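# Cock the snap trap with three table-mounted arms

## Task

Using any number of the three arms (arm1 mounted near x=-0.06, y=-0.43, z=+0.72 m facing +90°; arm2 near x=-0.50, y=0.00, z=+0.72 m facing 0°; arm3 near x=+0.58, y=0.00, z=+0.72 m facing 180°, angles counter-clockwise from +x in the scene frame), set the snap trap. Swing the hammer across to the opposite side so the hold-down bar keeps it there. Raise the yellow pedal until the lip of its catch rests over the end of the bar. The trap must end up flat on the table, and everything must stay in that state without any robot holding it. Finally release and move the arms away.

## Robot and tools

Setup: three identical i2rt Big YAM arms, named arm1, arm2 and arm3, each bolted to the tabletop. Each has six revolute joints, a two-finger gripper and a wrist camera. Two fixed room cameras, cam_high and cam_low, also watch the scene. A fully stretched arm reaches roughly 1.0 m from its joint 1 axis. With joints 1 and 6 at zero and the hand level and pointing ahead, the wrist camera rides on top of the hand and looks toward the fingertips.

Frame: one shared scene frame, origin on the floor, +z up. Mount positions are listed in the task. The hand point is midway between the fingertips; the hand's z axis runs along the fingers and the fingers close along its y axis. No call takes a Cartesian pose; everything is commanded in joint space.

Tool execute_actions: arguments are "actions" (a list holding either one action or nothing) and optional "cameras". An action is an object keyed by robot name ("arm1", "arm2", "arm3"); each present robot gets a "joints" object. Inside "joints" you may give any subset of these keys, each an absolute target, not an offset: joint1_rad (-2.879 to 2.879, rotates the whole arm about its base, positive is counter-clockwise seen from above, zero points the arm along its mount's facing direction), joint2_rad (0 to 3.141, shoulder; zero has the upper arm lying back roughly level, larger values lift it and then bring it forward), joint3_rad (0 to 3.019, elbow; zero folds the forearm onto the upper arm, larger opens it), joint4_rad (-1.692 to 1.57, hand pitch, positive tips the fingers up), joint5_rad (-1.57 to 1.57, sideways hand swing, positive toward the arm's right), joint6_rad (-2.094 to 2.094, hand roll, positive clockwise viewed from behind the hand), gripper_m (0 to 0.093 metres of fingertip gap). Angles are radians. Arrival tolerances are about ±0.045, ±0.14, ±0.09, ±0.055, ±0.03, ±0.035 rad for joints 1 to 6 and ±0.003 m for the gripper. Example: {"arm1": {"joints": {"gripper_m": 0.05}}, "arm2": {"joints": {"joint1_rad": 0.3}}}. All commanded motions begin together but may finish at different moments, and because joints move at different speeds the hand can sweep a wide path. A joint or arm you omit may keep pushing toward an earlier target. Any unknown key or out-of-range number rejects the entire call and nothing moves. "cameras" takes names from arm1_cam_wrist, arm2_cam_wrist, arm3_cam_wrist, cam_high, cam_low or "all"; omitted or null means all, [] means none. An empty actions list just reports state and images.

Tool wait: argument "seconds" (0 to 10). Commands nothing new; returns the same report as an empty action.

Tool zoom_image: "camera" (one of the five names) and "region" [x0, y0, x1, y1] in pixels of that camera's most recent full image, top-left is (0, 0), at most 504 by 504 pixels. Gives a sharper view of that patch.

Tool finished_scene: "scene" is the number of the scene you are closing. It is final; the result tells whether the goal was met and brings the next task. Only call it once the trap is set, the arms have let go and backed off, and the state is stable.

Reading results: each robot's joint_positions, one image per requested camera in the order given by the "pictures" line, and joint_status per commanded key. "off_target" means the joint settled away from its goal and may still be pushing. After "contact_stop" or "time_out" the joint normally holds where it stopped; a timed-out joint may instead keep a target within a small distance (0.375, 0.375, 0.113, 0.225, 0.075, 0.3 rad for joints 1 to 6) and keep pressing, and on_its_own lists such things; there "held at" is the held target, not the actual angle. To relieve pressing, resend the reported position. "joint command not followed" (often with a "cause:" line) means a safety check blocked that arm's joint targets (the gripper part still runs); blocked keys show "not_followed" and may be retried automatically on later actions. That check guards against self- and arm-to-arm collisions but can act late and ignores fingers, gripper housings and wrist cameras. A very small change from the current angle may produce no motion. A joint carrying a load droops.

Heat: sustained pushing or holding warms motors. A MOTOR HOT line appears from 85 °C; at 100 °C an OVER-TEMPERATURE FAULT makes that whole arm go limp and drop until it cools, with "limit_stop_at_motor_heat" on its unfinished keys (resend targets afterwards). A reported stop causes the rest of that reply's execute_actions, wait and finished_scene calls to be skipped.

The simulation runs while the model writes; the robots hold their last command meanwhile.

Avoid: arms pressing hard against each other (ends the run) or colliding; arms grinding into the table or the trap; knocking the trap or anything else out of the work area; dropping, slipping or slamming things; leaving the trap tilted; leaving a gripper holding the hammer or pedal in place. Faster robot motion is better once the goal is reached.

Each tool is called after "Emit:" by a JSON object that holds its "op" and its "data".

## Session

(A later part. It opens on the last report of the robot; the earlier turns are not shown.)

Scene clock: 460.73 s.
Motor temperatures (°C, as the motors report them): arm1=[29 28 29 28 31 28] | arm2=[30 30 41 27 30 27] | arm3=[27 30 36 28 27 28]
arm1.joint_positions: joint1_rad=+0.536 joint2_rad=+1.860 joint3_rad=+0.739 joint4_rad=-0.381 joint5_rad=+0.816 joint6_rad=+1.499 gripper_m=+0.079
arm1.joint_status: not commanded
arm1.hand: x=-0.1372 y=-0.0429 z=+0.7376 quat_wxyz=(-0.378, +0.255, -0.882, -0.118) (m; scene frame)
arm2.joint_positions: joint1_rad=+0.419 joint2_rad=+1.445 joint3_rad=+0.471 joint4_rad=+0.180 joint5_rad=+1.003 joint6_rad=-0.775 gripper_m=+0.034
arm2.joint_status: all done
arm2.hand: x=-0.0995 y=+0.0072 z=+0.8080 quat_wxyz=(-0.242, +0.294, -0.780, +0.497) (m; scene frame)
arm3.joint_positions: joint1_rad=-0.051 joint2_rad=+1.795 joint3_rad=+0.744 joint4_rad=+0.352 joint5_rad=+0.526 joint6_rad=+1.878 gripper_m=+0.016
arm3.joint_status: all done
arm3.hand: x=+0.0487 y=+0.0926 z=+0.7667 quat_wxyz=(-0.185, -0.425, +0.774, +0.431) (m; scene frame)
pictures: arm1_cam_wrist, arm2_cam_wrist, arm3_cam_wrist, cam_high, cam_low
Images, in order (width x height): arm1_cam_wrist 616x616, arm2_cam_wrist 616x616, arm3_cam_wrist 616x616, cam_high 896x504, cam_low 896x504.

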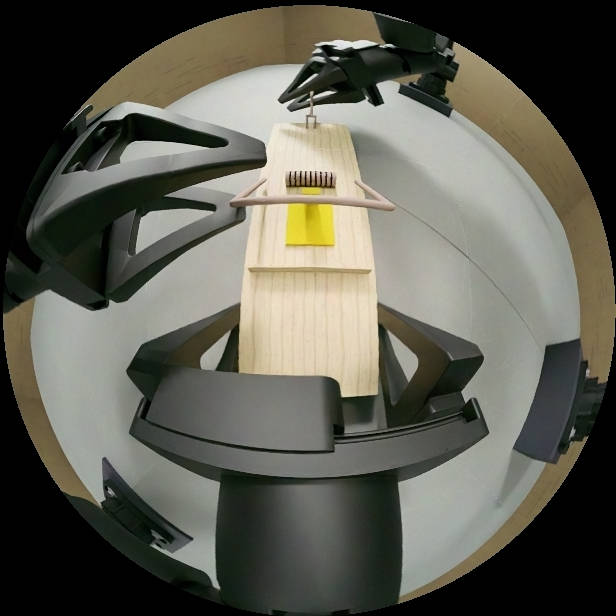

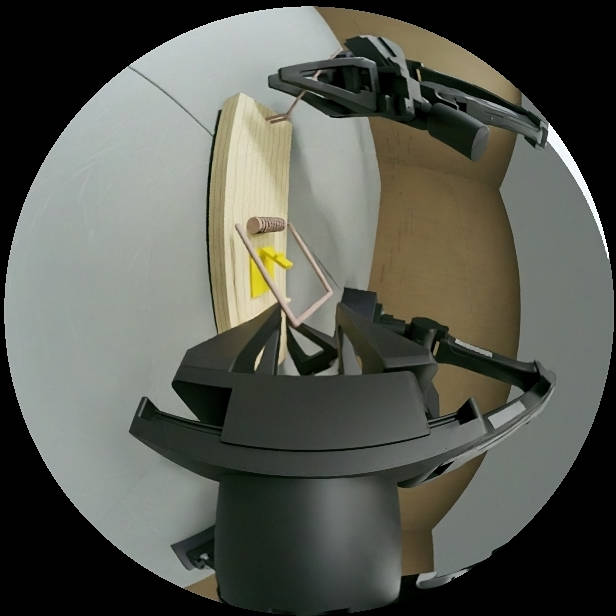

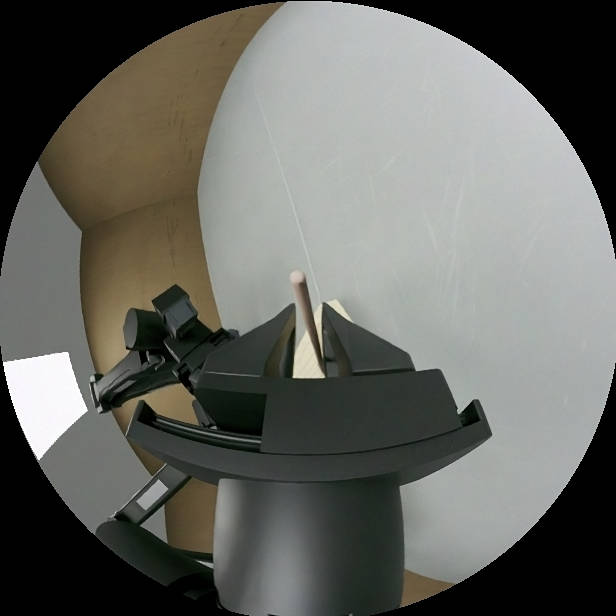

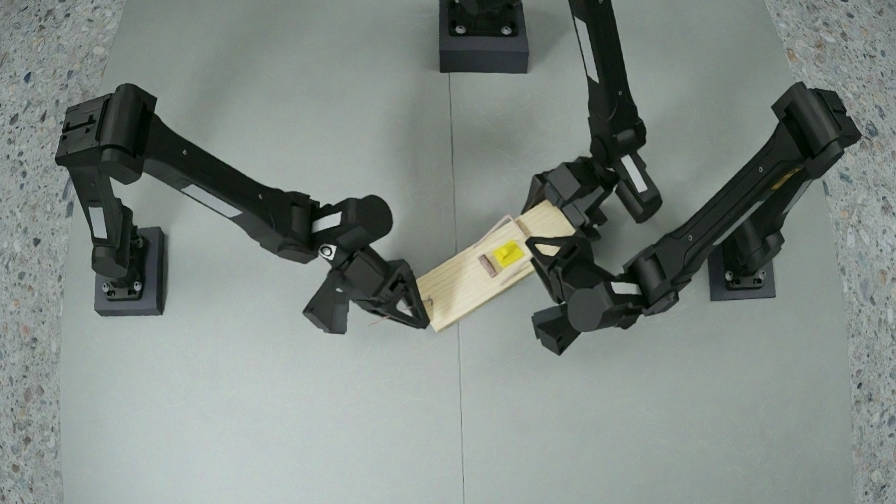

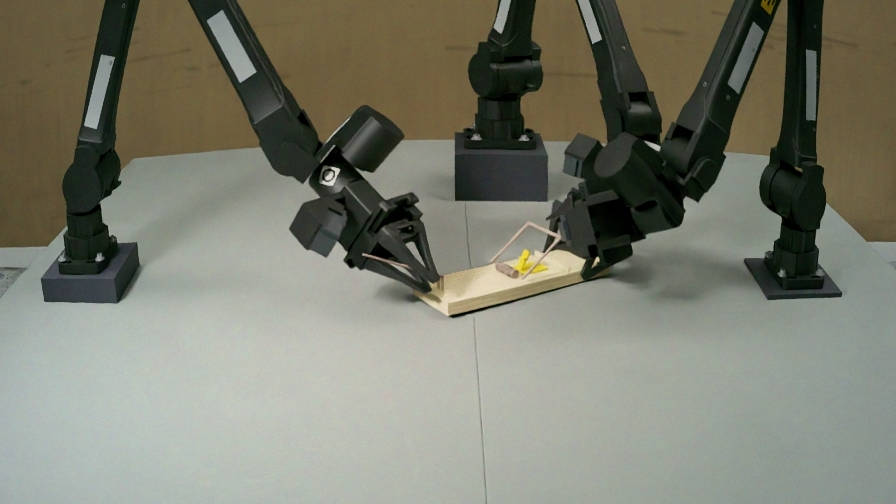

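Emit:
{"op": "zoom_image", "data": {"camera": "cam_high", "region": [400, 200, 580, 340]}}

Emit:
{"op": "zoom_image", "data": {"camera": "arm1_cam_wrist", "region": [200, 80, 420, 300]}}

Region (400, 200, 580, 340) of cam_high's 896x504 image, scaled by 2.800, with more detail than that image has.

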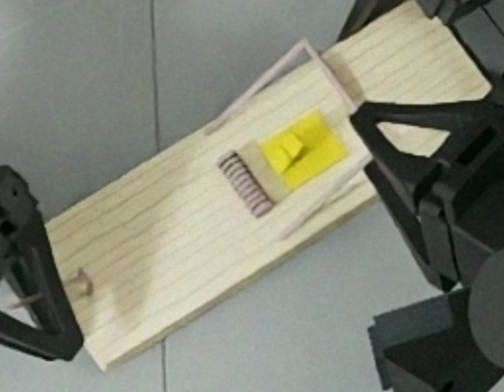

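Region (200, 80, 420, 300) of arm1_cam_wrist's 616x616 image, scaled by 2.291, with more detail than that image has.

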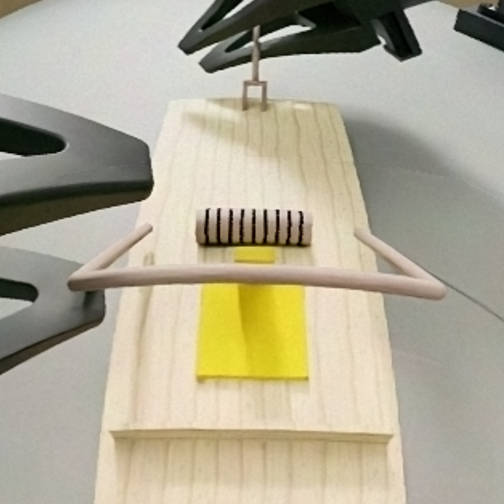

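Emit:
{"op": "zoom_image", "data": {"camera": "cam_high", "region": [360, 270, 460, 345]}}

Emit:
{"op": "zoom_image", "data": {"camera": "cam_low", "region": [350, 230, 480, 325]}}

Emit:
{"op": "zoom_image", "data": {"camera": "arm2_cam_wrist", "region": [220, 30, 400, 150]}}

Region (360, 270, 460, 345) of cam_high's 896x504 image, scaled by 5.040, with more detail than that image has; it fills the top 378 rows of this view, and the rest is white.

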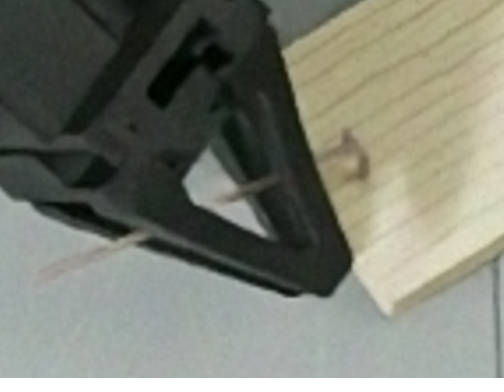

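Region (350, 230, 480, 325) of cam_low's 896x504 image, scaled by 3.877, with more detail than that image has; it fills the top 368 rows of this view, and the rest is white.

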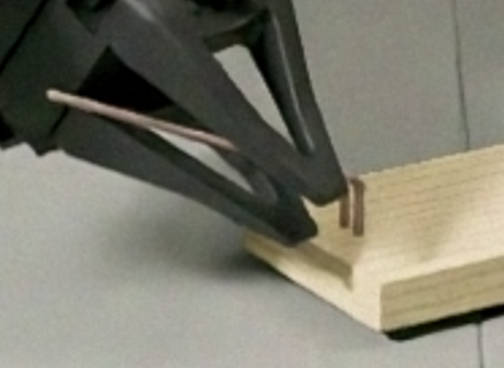

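Region (220, 30, 400, 150) of arm2_cam_wrist's 616x616 image, scaled by 2.800, with more detail than that image has.

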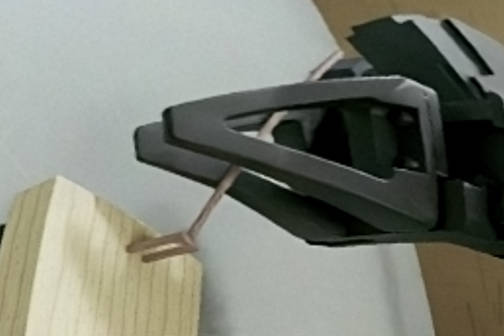

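Emit:
{"op": "execute_actions", "data": {"actions": [{"arm1":{"joints":{"joint1_rad":0.564}},"arm2":{"joints":{"joint1_rad":0.458,"joint2_rad":1.555,"joint3_rad":0.69}},"arm3":{"joints":{"joint1_rad":-0.001,"joint2_rad":1.698,"joint3_rad":0.722,"joint6_rad":1.18}}}]}}

Scene clock: 582.40 s.
Motor temperatures (°C, as the motors report them): arm1=[29 28 29 28 32 28] | arm2=[30 31 44 27 32 27] | arm3=[27 31 37 28 27 28]
arm1.joint_positions: joint1_rad=+0.540 joint2_rad=+1.863 joint3_rad=+0.735 joint4_rad=-0.381 joint5_rad=+0.819 joint6_rad=+1.491 gripper_m=+0.079
arm1.joint_status: all done
arm1.hand: x=-0.1370 y=-0.0457 z=+0.7360 quat_wxyz=(-0.380, +0.261, -0.880, -0.114) (m; scene frame)
arm2.joint_positions: joint1_rad=+0.451 joint2_rad=+1.540 joint3_rad=+0.686 joint4_rad=+0.200 joint5_rad=+1.020 joint6_rad=-0.778 gripper_m=+0.034
arm2.joint_status: all done
arm2.hand: x=-0.0208 y=+0.0537 z=+0.8519 quat_wxyz=(-0.304, +0.263, -0.770, +0.496) (m; scene frame)
arm3.joint_positions: joint1_rad=-0.013 joint2_rad=+1.725 joint3_rad=+0.710 joint4_rad=+0.352 joint5_rad=+0.529 joint6_rad=+1.189 gripper_m=+0.016
arm3.joint_status: all done
arm3.hand: x=+0.0535 y=+0.0729 z=+0.7900 quat_wxyz=(-0.048, -0.663, +0.572, +0.480) (m; scene frame)
pictures: arm1_cam_wrist, arm2_cam_wrist, arm3_cam_wrist, cam_high, cam_low
Images, in order (width x height): arm1_cam_wrist 616x616, arm2_cam_wrist 616x616, arm3_cam_wrist 616x616, cam_high 896x504, cam_low 896x504.

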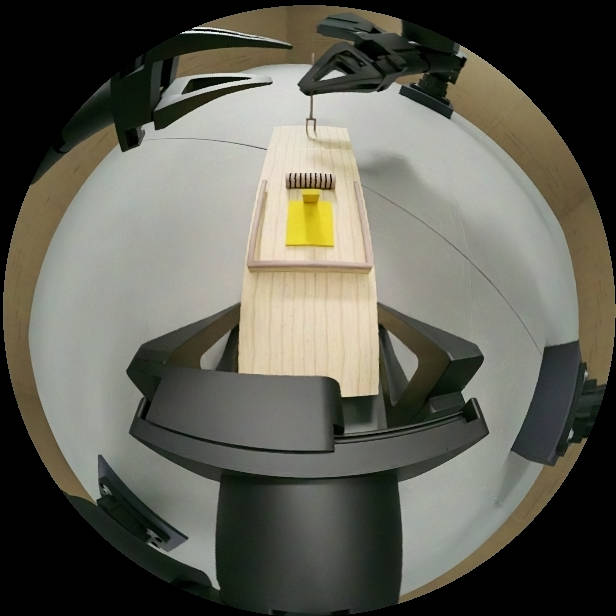

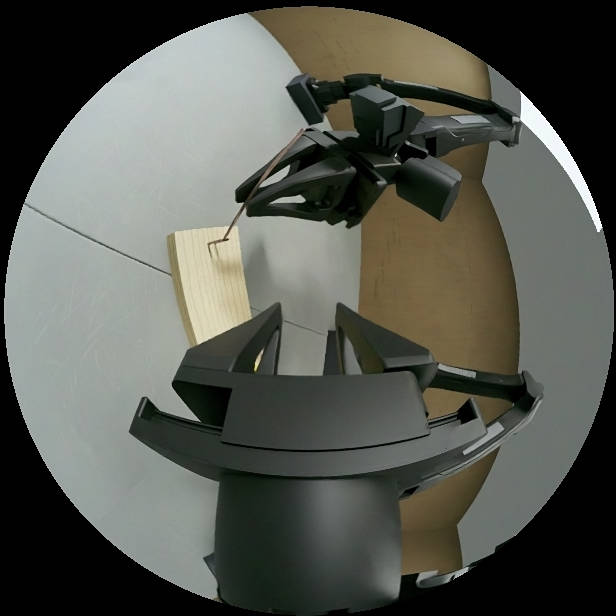

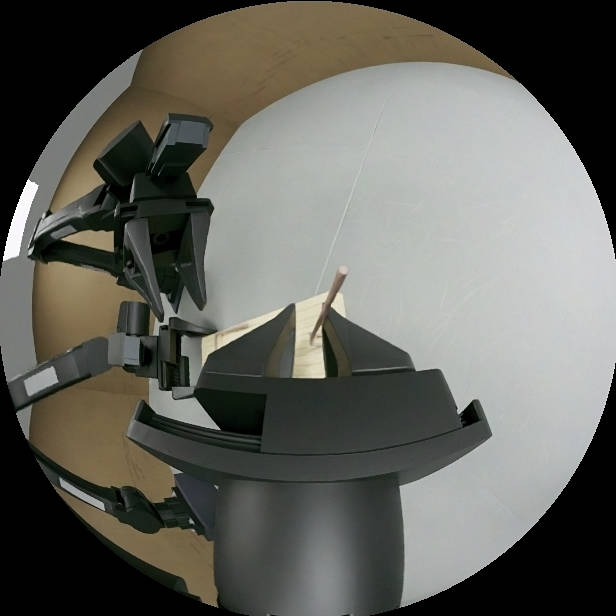

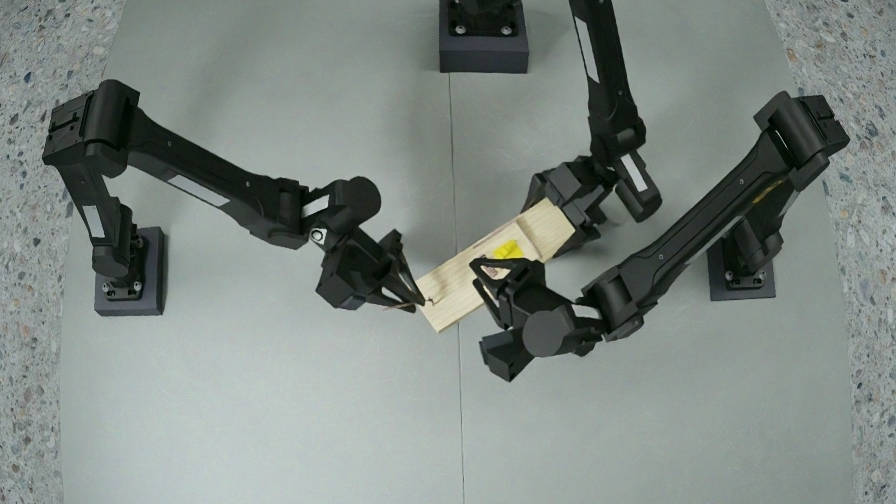

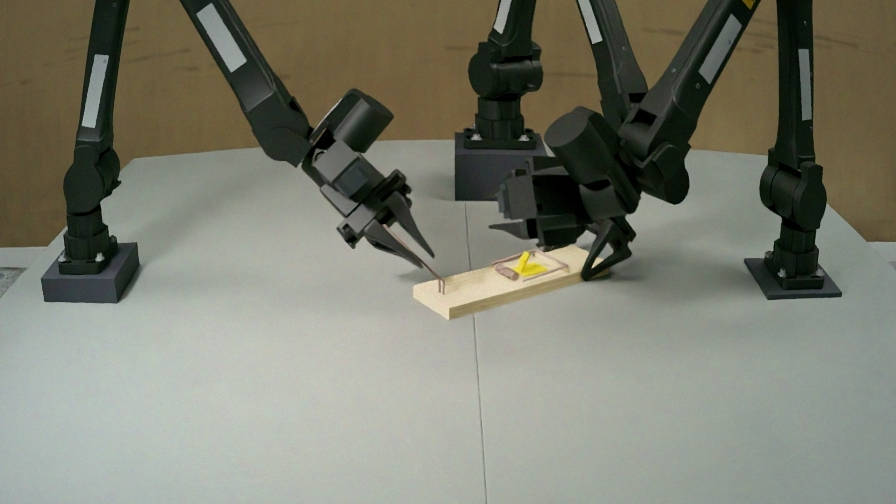

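Emit:
{"op": "zoom_image", "data": {"camera": "cam_high", "region": [400, 200, 580, 340]}}

Emit:
{"op": "zoom_image", "data": {"camera": "cam_low", "region": [360, 180, 640, 330]}}

Region (400, 200, 580, 340) of cam_high's 896x504 image, scaled by 2.800, with more detail than that image has.

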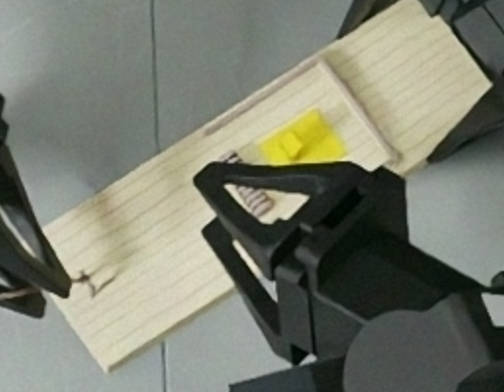

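Region (360, 180, 640, 330) of cam_low's 896x504 image, scaled by 1.800, with more detail than that image has; it fills the top 270 rows of this view, and the rest is white.

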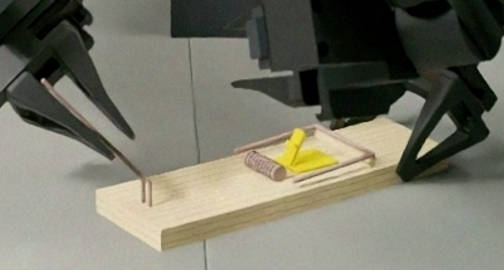

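Emit:
{"op": "execute_actions", "data": {"actions": [{"arm2":{"joints":{"joint1_rad":0.494,"joint2_rad":1.598,"joint3_rad":0.503}}}]}}

Scene clock: 637.10 s.
Motor temperatures (°C, as the motors report them): arm1=[29 28 28 28 33 28] | arm2=[30 30 40 27 30 27] | arm3=[27 31 36 28 27 28]
arm1.joint_positions: joint1_rad=+0.540 joint2_rad=+1.863 joint3_rad=+0.735 joint4_rad=-0.381 joint5_rad=+0.819 joint6_rad=+1.491 gripper_m=+0.079
arm1.joint_status: not commanded
arm1.hand: x=-0.1370 y=-0.0457 z=+0.7360 quat_wxyz=(-0.380, +0.261, -0.880, -0.114) (m; scene frame)
arm2.joint_positions: joint1_rad=+0.489 joint2_rad=+1.582 joint3_rad=+0.491 joint4_rad=+0.200 joint5_rad=+1.020 joint6_rad=-0.778 gripper_m=+0.034
arm2.joint_status: all done
arm2.hand: x=-0.1003 y=+0.0340 z=+0.7702 quat_wxyz=(-0.216, +0.344, -0.767, +0.497) (m; scene frame)
arm3.joint_positions: joint1_rad=-0.013 joint2_rad=+1.725 joint3_rad=+0.710 joint4_rad=+0.352 joint5_rad=+0.529 joint6_rad=+1.189 gripper_m=+0.016
arm3.joint_status: not commanded
arm3.hand: x=+0.0535 y=+0.0729 z=+0.7900 quat_wxyz=(-0.047, -0.663, +0.572, +0.480) (m; scene frame)
pictures: arm1_cam_wrist, arm2_cam_wrist, arm3_cam_wrist, cam_high, cam_low
Images, in order (width x height): arm1_cam_wrist 616x616, arm2_cam_wrist 616x616, arm3_cam_wrist 616x616, cam_high 896x504, cam_low 896x504.

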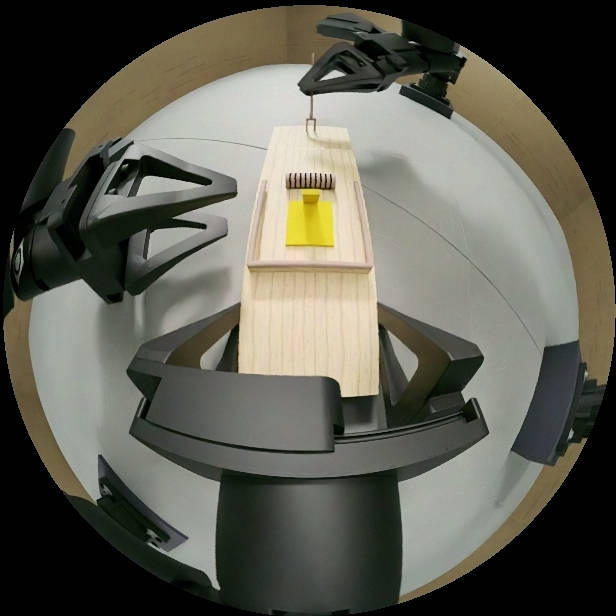

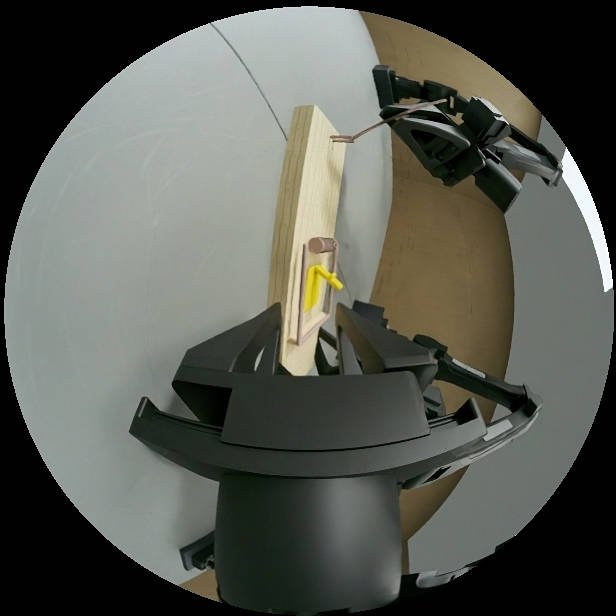

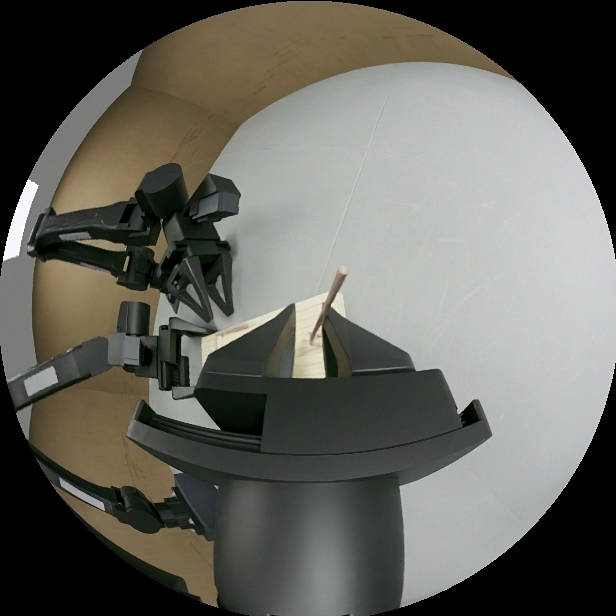

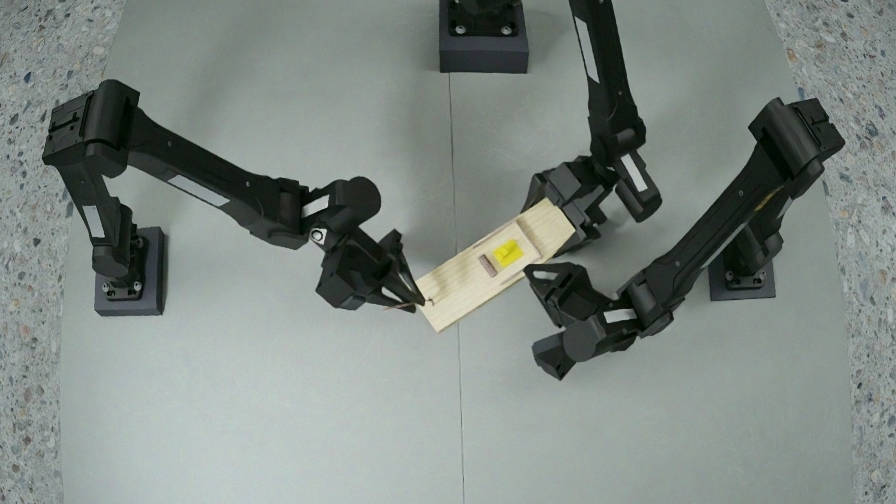

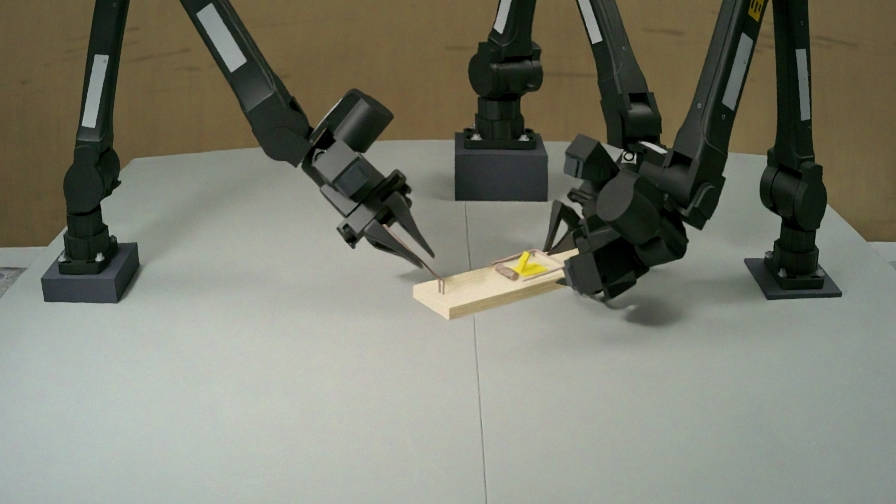

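Emit:
{"op": "zoom_image", "data": {"camera": "arm1_cam_wrist", "region": [170, 150, 400, 300]}}

Emit:
{"op": "zoom_image", "data": {"camera": "arm2_cam_wrist", "region": [240, 220, 380, 380]}}

Region (170, 150, 400, 300) of arm1_cam_wrist's 616x616 image, scaled by 2.191, with more detail than that image has; it fills the top 329 rows of this view, and the rest is white.

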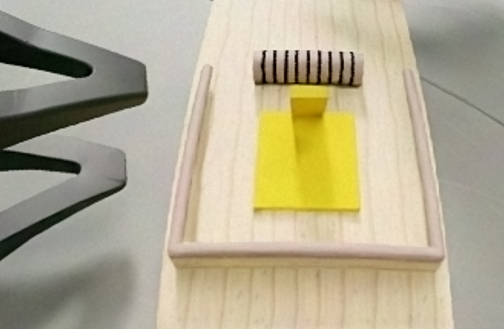

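Region (240, 220, 380, 380) of arm2_cam_wrist's 616x616 image, scaled by 3.150, with more detail than that image has; it fills the left 441 columns of this view, and the rest is white.

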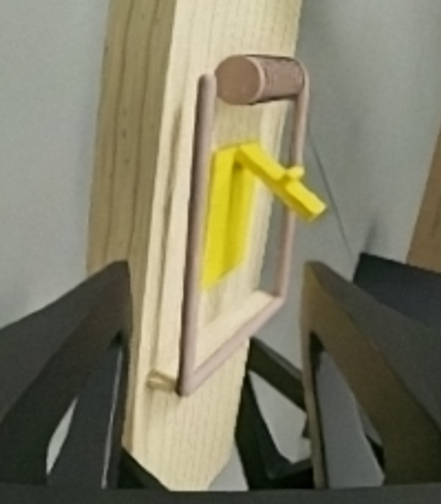

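Emit:
{"op": "zoom_image", "data": {"camera": "arm2_cam_wrist", "region": [265, 270, 325, 350]}}

Emit:
{"op": "zoom_image", "data": {"camera": "cam_high", "region": [470, 215, 570, 305]}}

Region (265, 270, 325, 350) of arm2_cam_wrist's 616x616 image, scaled by 6.300, with more detail than that image has; it fills the left 378 columns of this view, and the rest is white.

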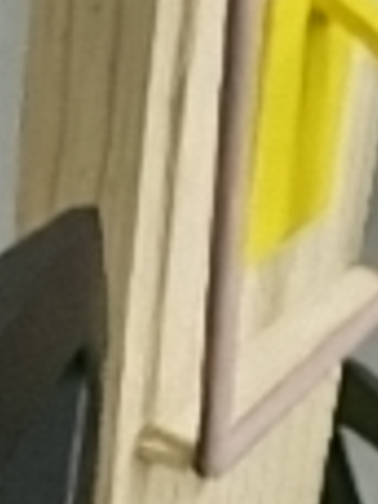

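Region (470, 215, 570, 305) of cam_high's 896x504 image, scaled by 5.040, with more detail than that image has; it fills the top 454 rows of this view, and the rest is white.

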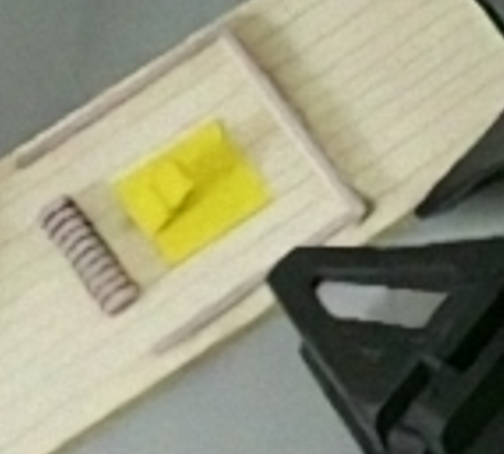

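Emit:
{"op": "execute_actions", "data": {"actions": [{"arm1":{"joints":{"joint2_rad":1.963,"joint3_rad":0.745}},"arm2":{"joints":{"joint1_rad":0.462,"joint2_rad":1.615,"joint4_rad":0.288}}}], "cameras": ["arm1_cam_wrist","arm2_cam_wrist","cam_high"]}}

Emit:
{"op": "zoom_image", "data": {"camera": "arm2_cam_wrist", "region": [265, 270, 345, 350]}}

Emit:
{"op": "zoom_image", "data": {"camera": "arm1_cam_wrist", "region": [170, 150, 400, 300]}}

Scene clock: 705.50 s.
Motor temperatures (°C, as the motors report them): arm1=[29 28 28 28 33 28] | arm2=[30 30 38 27 30 27] | arm3=[27 31 36 28 27 29]
arm1.joint_positions: joint1_rad=+0.541 joint2_rad=+1.866 joint3_rad=+0.736 joint4_rad=-0.381 joint5_rad=+0.823 joint6_rad=+1.492 gripper_m=+0.079
arm1.joint_status: all done
arm1.hand: x=-0.1371 y=-0.0454 z=+0.7358 quat_wxyz=(-0.382, +0.261, -0.879, -0.115) (m; scene frame)
arm2.joint_positions: joint1_rad=+0.472 joint2_rad=+1.587 joint3_rad=+0.491 joint4_rad=+0.273 joint5_rad=+1.020 joint6_rad=-0.778 gripper_m=+0.034
arm2.joint_status: all done
arm2.hand: x=-0.0920 y=+0.0311 z=+0.7760 quat_wxyz=(-0.240, +0.319, -0.770, +0.498) (m; scene frame)
arm3.joint_positions: joint1_rad=-0.013 joint2_rad=+1.725 joint3_rad=+0.710 joint4_rad=+0.352 joint5_rad=+0.529 joint6_rad=+1.189 gripper_m=+0.016
arm3.joint_status: not commanded
arm3.hand: x=+0.0535 y=+0.0729 z=+0.7900 quat_wxyz=(-0.047, -0.663, +0.572, +0.480) (m; scene frame)
pictures: arm1_cam_wrist, arm2_cam_wrist, cam_high
Images, in order (width x height): arm1_cam_wrist 616x616, arm2_cam_wrist 616x616, cam_high 896x504.

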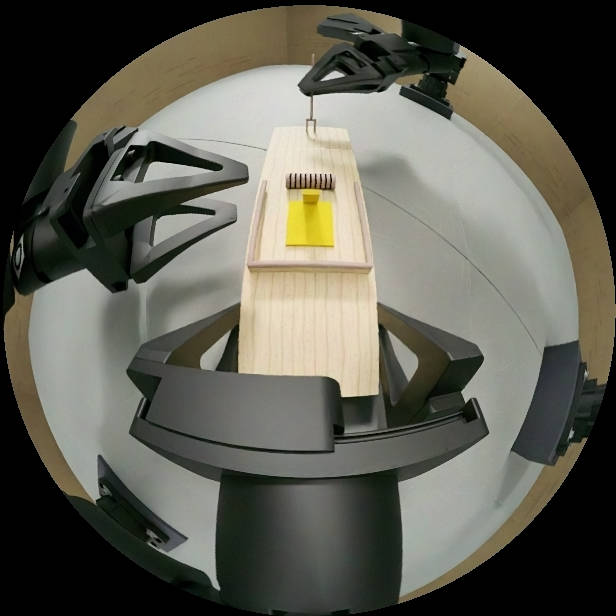

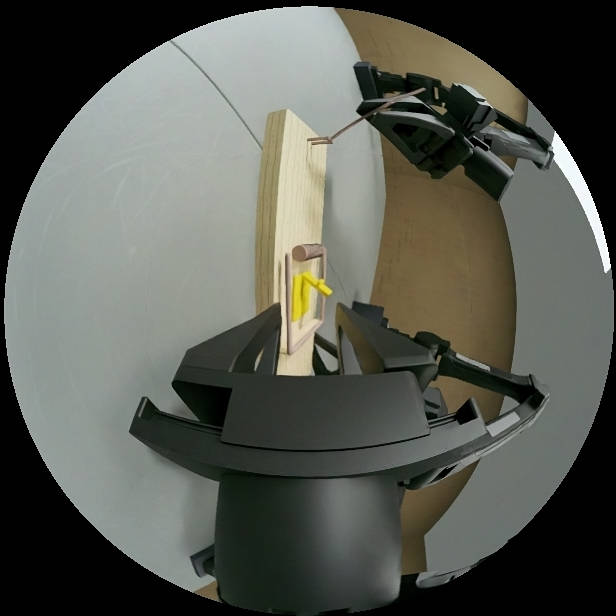

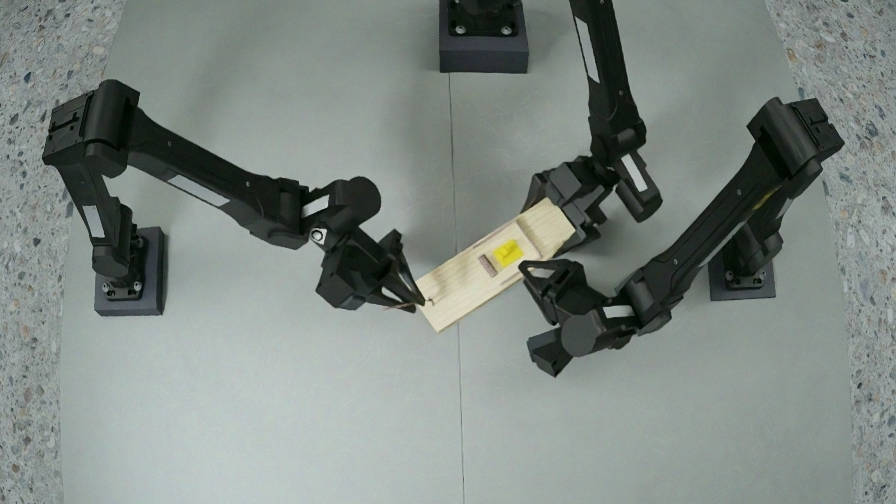

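Region (265, 270, 345, 350) of arm2_cam_wrist's 616x616 image, scaled by 6.300, with more detail than that image has.

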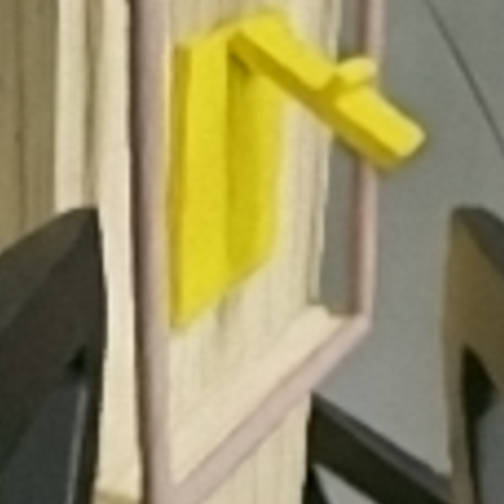

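Region (170, 150, 400, 300) of arm1_cam_wrist's 616x616 image, scaled by 2.191, with more detail than that image has; it fills the top 329 rows of this view, and the rest is white.

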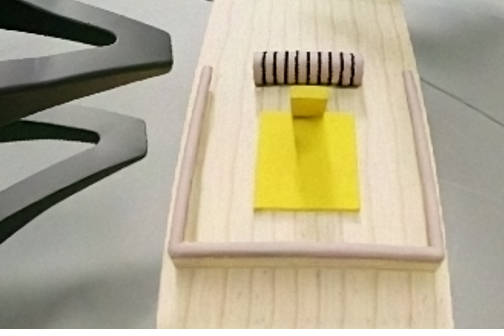

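Emit:
{"op": "execute_actions", "data": {"actions": [{"arm2":{"joints":{"joint1_rad":0.452,"joint2_rad":1.626}}}], "cameras": ["arm1_cam_wrist","arm2_cam_wrist"]}}

Emit:
{"op": "zoom_image", "data": {"camera": "arm2_cam_wrist", "region": [265, 270, 345, 350]}}

Emit:
{"op": "zoom_image", "data": {"camera": "arm1_cam_wrist", "region": [170, 150, 400, 300]}}

Scene clock: 719.63 s.
Motor temperatures (°C, as the motors report them): arm1=[29 28 29 28 34 28] | arm2=[30 30 38 27 30 27] | arm3=[27 31 36 28 27 29]
arm1.joint_positions: joint1_rad=+0.541 joint2_rad=+1.866 joint3_rad=+0.736 joint4_rad=-0.381 joint5_rad=+0.823 joint6_rad=+1.492 gripper_m=+0.079
arm1.joint_status: not commanded
arm1.hand: x=-0.1371 y=-0.0454 z=+0.7358 quat_wxyz=(-0.382, +0.261, -0.879, -0.115) (m; scene frame)
arm2.joint_positions: joint1_rad=+0.463 joint2_rad=+1.599 joint3_rad=+0.491 joint4_rad=+0.274 joint5_rad=+1.020 joint6_rad=-0.778 gripper_m=+0.034
arm2.joint_status: all done
arm2.hand: x=-0.0926 y=+0.0272 z=+0.7718 quat_wxyz=(-0.233, +0.319, -0.771, +0.499) (m; scene frame)
arm3.joint_positions: joint1_rad=-0.013 joint2_rad=+1.725 joint3_rad=+0.710 joint4_rad=+0.352 joint5_rad=+0.529 joint6_rad=+1.189 gripper_m=+0.016
arm3.joint_status: not commanded
arm3.hand: x=+0.0535 y=+0.0729 z=+0.7900 quat_wxyz=(-0.047, -0.663, +0.572, +0.480) (m; scene frame)
pictures: arm1_cam_wrist, arm2_cam_wrist
Images, in order (width x height): arm1_cam_wrist 616x616, arm2_cam_wrist 616x616.

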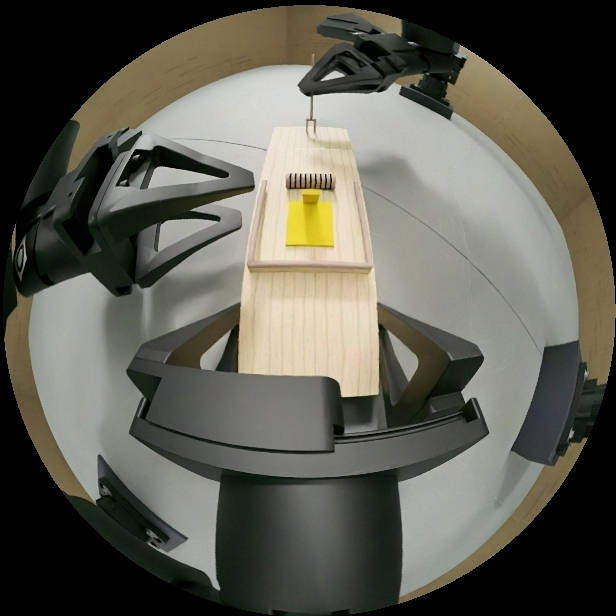

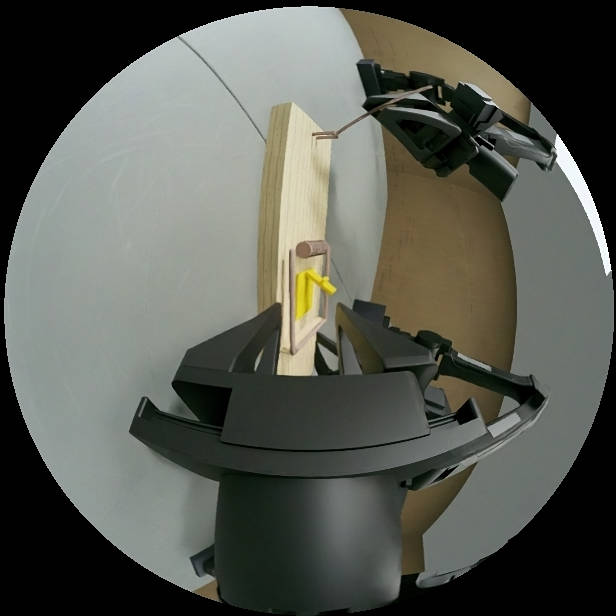

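Region (265, 270, 345, 350) of arm2_cam_wrist's 616x616 image, scaled by 6.300, with more detail than that image has.

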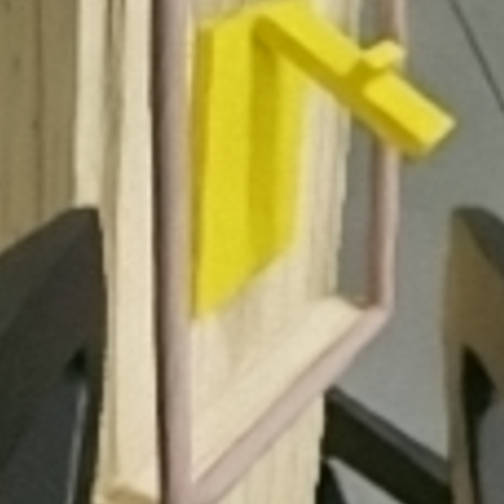

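Region (170, 150, 400, 300) of arm1_cam_wrist's 616x616 image, scaled by 2.191, with more detail than that image has; it fills the top 329 rows of this view, and the rest is white.

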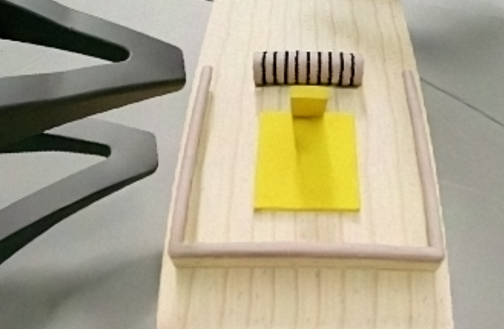

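Emit:
{"op": "execute_actions", "data": {"actions": [{"arm2":{"joints":{"joint1_rad":0.362}}}], "cameras": ["arm1_cam_wrist","arm2_cam_wrist","cam_low"]}}

Emit:
{"op": "zoom_image", "data": {"camera": "arm1_cam_wrist", "region": [170, 150, 400, 300]}}

Emit:
{"op": "zoom_image", "data": {"camera": "arm2_cam_wrist", "region": [240, 240, 360, 380]}}

Scene clock: 731.90 s.
Motor temperatures (°C, as the motors report them): arm1=[29 28 29 28 34 28] | arm2=[30 30 38 27 29 27] | arm3=[27 31 36 28 27 29]
arm1.joint_positions: joint1_rad=+0.542 joint2_rad=+1.866 joint3_rad=+0.736 joint4_rad=-0.383 joint5_rad=+0.825 joint6_rad=+1.497 gripper_m=+0.079
arm1.joint_status: not commanded
arm1.hand: x=-0.1369 y=-0.0458 z=+0.7359 quat_wxyz=(-0.382, +0.260, -0.879, -0.115) (m; scene frame)
arm2.joint_positions: joint1_rad=+0.400 joint2_rad=+1.605 joint3_rad=+0.491 joint4_rad=+0.276 joint5_rad=+1.008 joint6_rad=-0.778 gripper_m=+0.034
arm2.joint_status: all done
arm2.hand: x=-0.0912 y=+0.0027 z=+0.7682 quat_wxyz=(-0.217, +0.299, -0.782, +0.501) (m; scene frame)
arm3.joint_positions: joint1_rad=-0.013 joint2_rad=+1.725 joint3_rad=+0.710 joint4_rad=+0.352 joint5_rad=+0.529 joint6_rad=+1.189 gripper_m=+0.016
arm3.joint_status: not commanded
arm3.hand: x=+0.0535 y=+0.0729 z=+0.7900 quat_wxyz=(-0.047, -0.663, +0.572, +0.480) (m; scene frame)
pictures: arm1_cam_wrist, arm2_cam_wrist, cam_low
Images, in order (width x height): arm1_cam_wrist 616x616, arm2_cam_wrist 616x616, cam_low 896x504.

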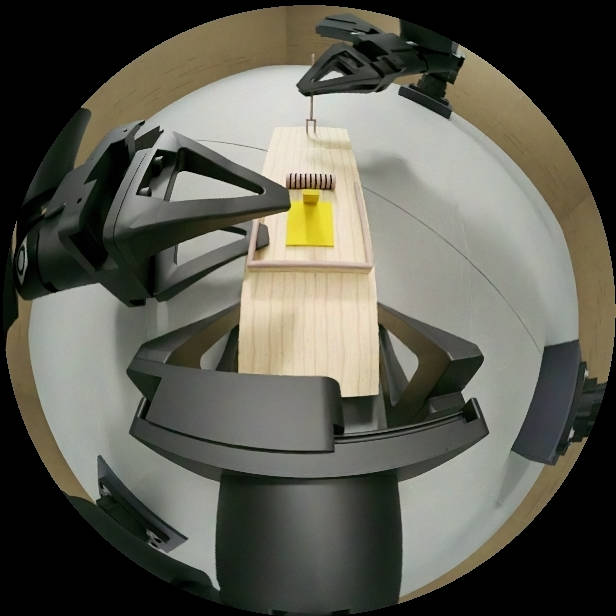

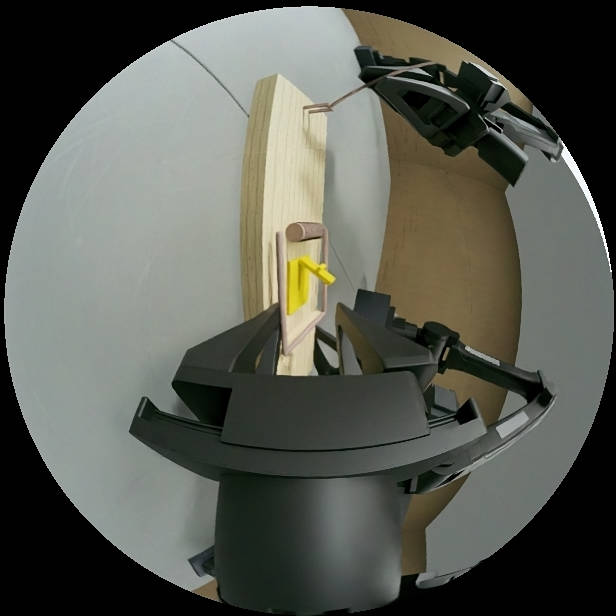

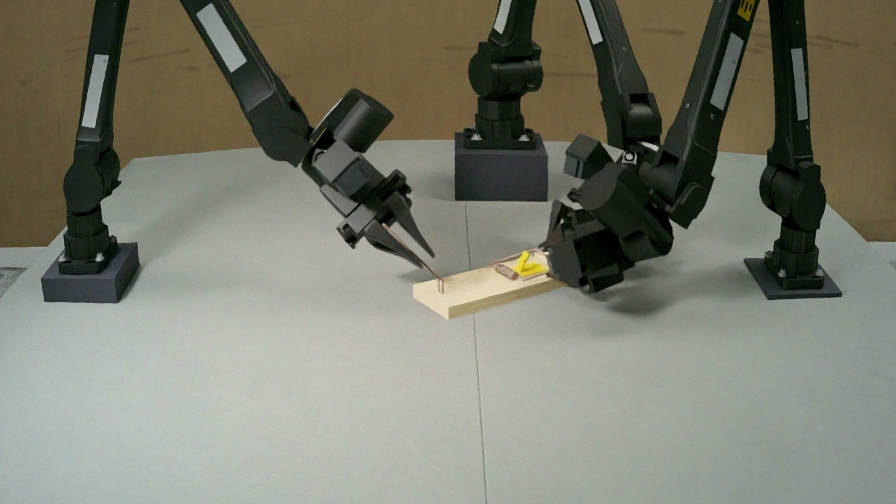

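Region (170, 150, 400, 300) of arm1_cam_wrist's 616x616 image, scaled by 2.191, with more detail than that image has; it fills the top 329 rows of this view, and the rest is white.

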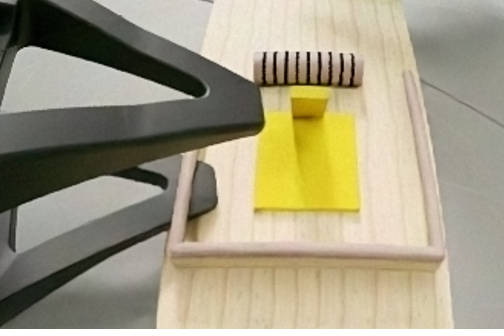

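Region (240, 240, 360, 380) of arm2_cam_wrist's 616x616 image, scaled by 3.600, with more detail than that image has; it fills the left 432 columns of this view, and the rest is white.

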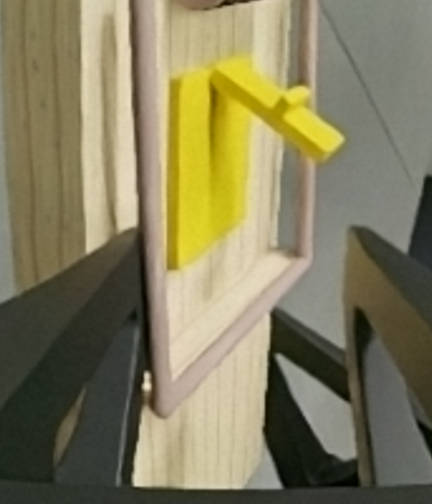

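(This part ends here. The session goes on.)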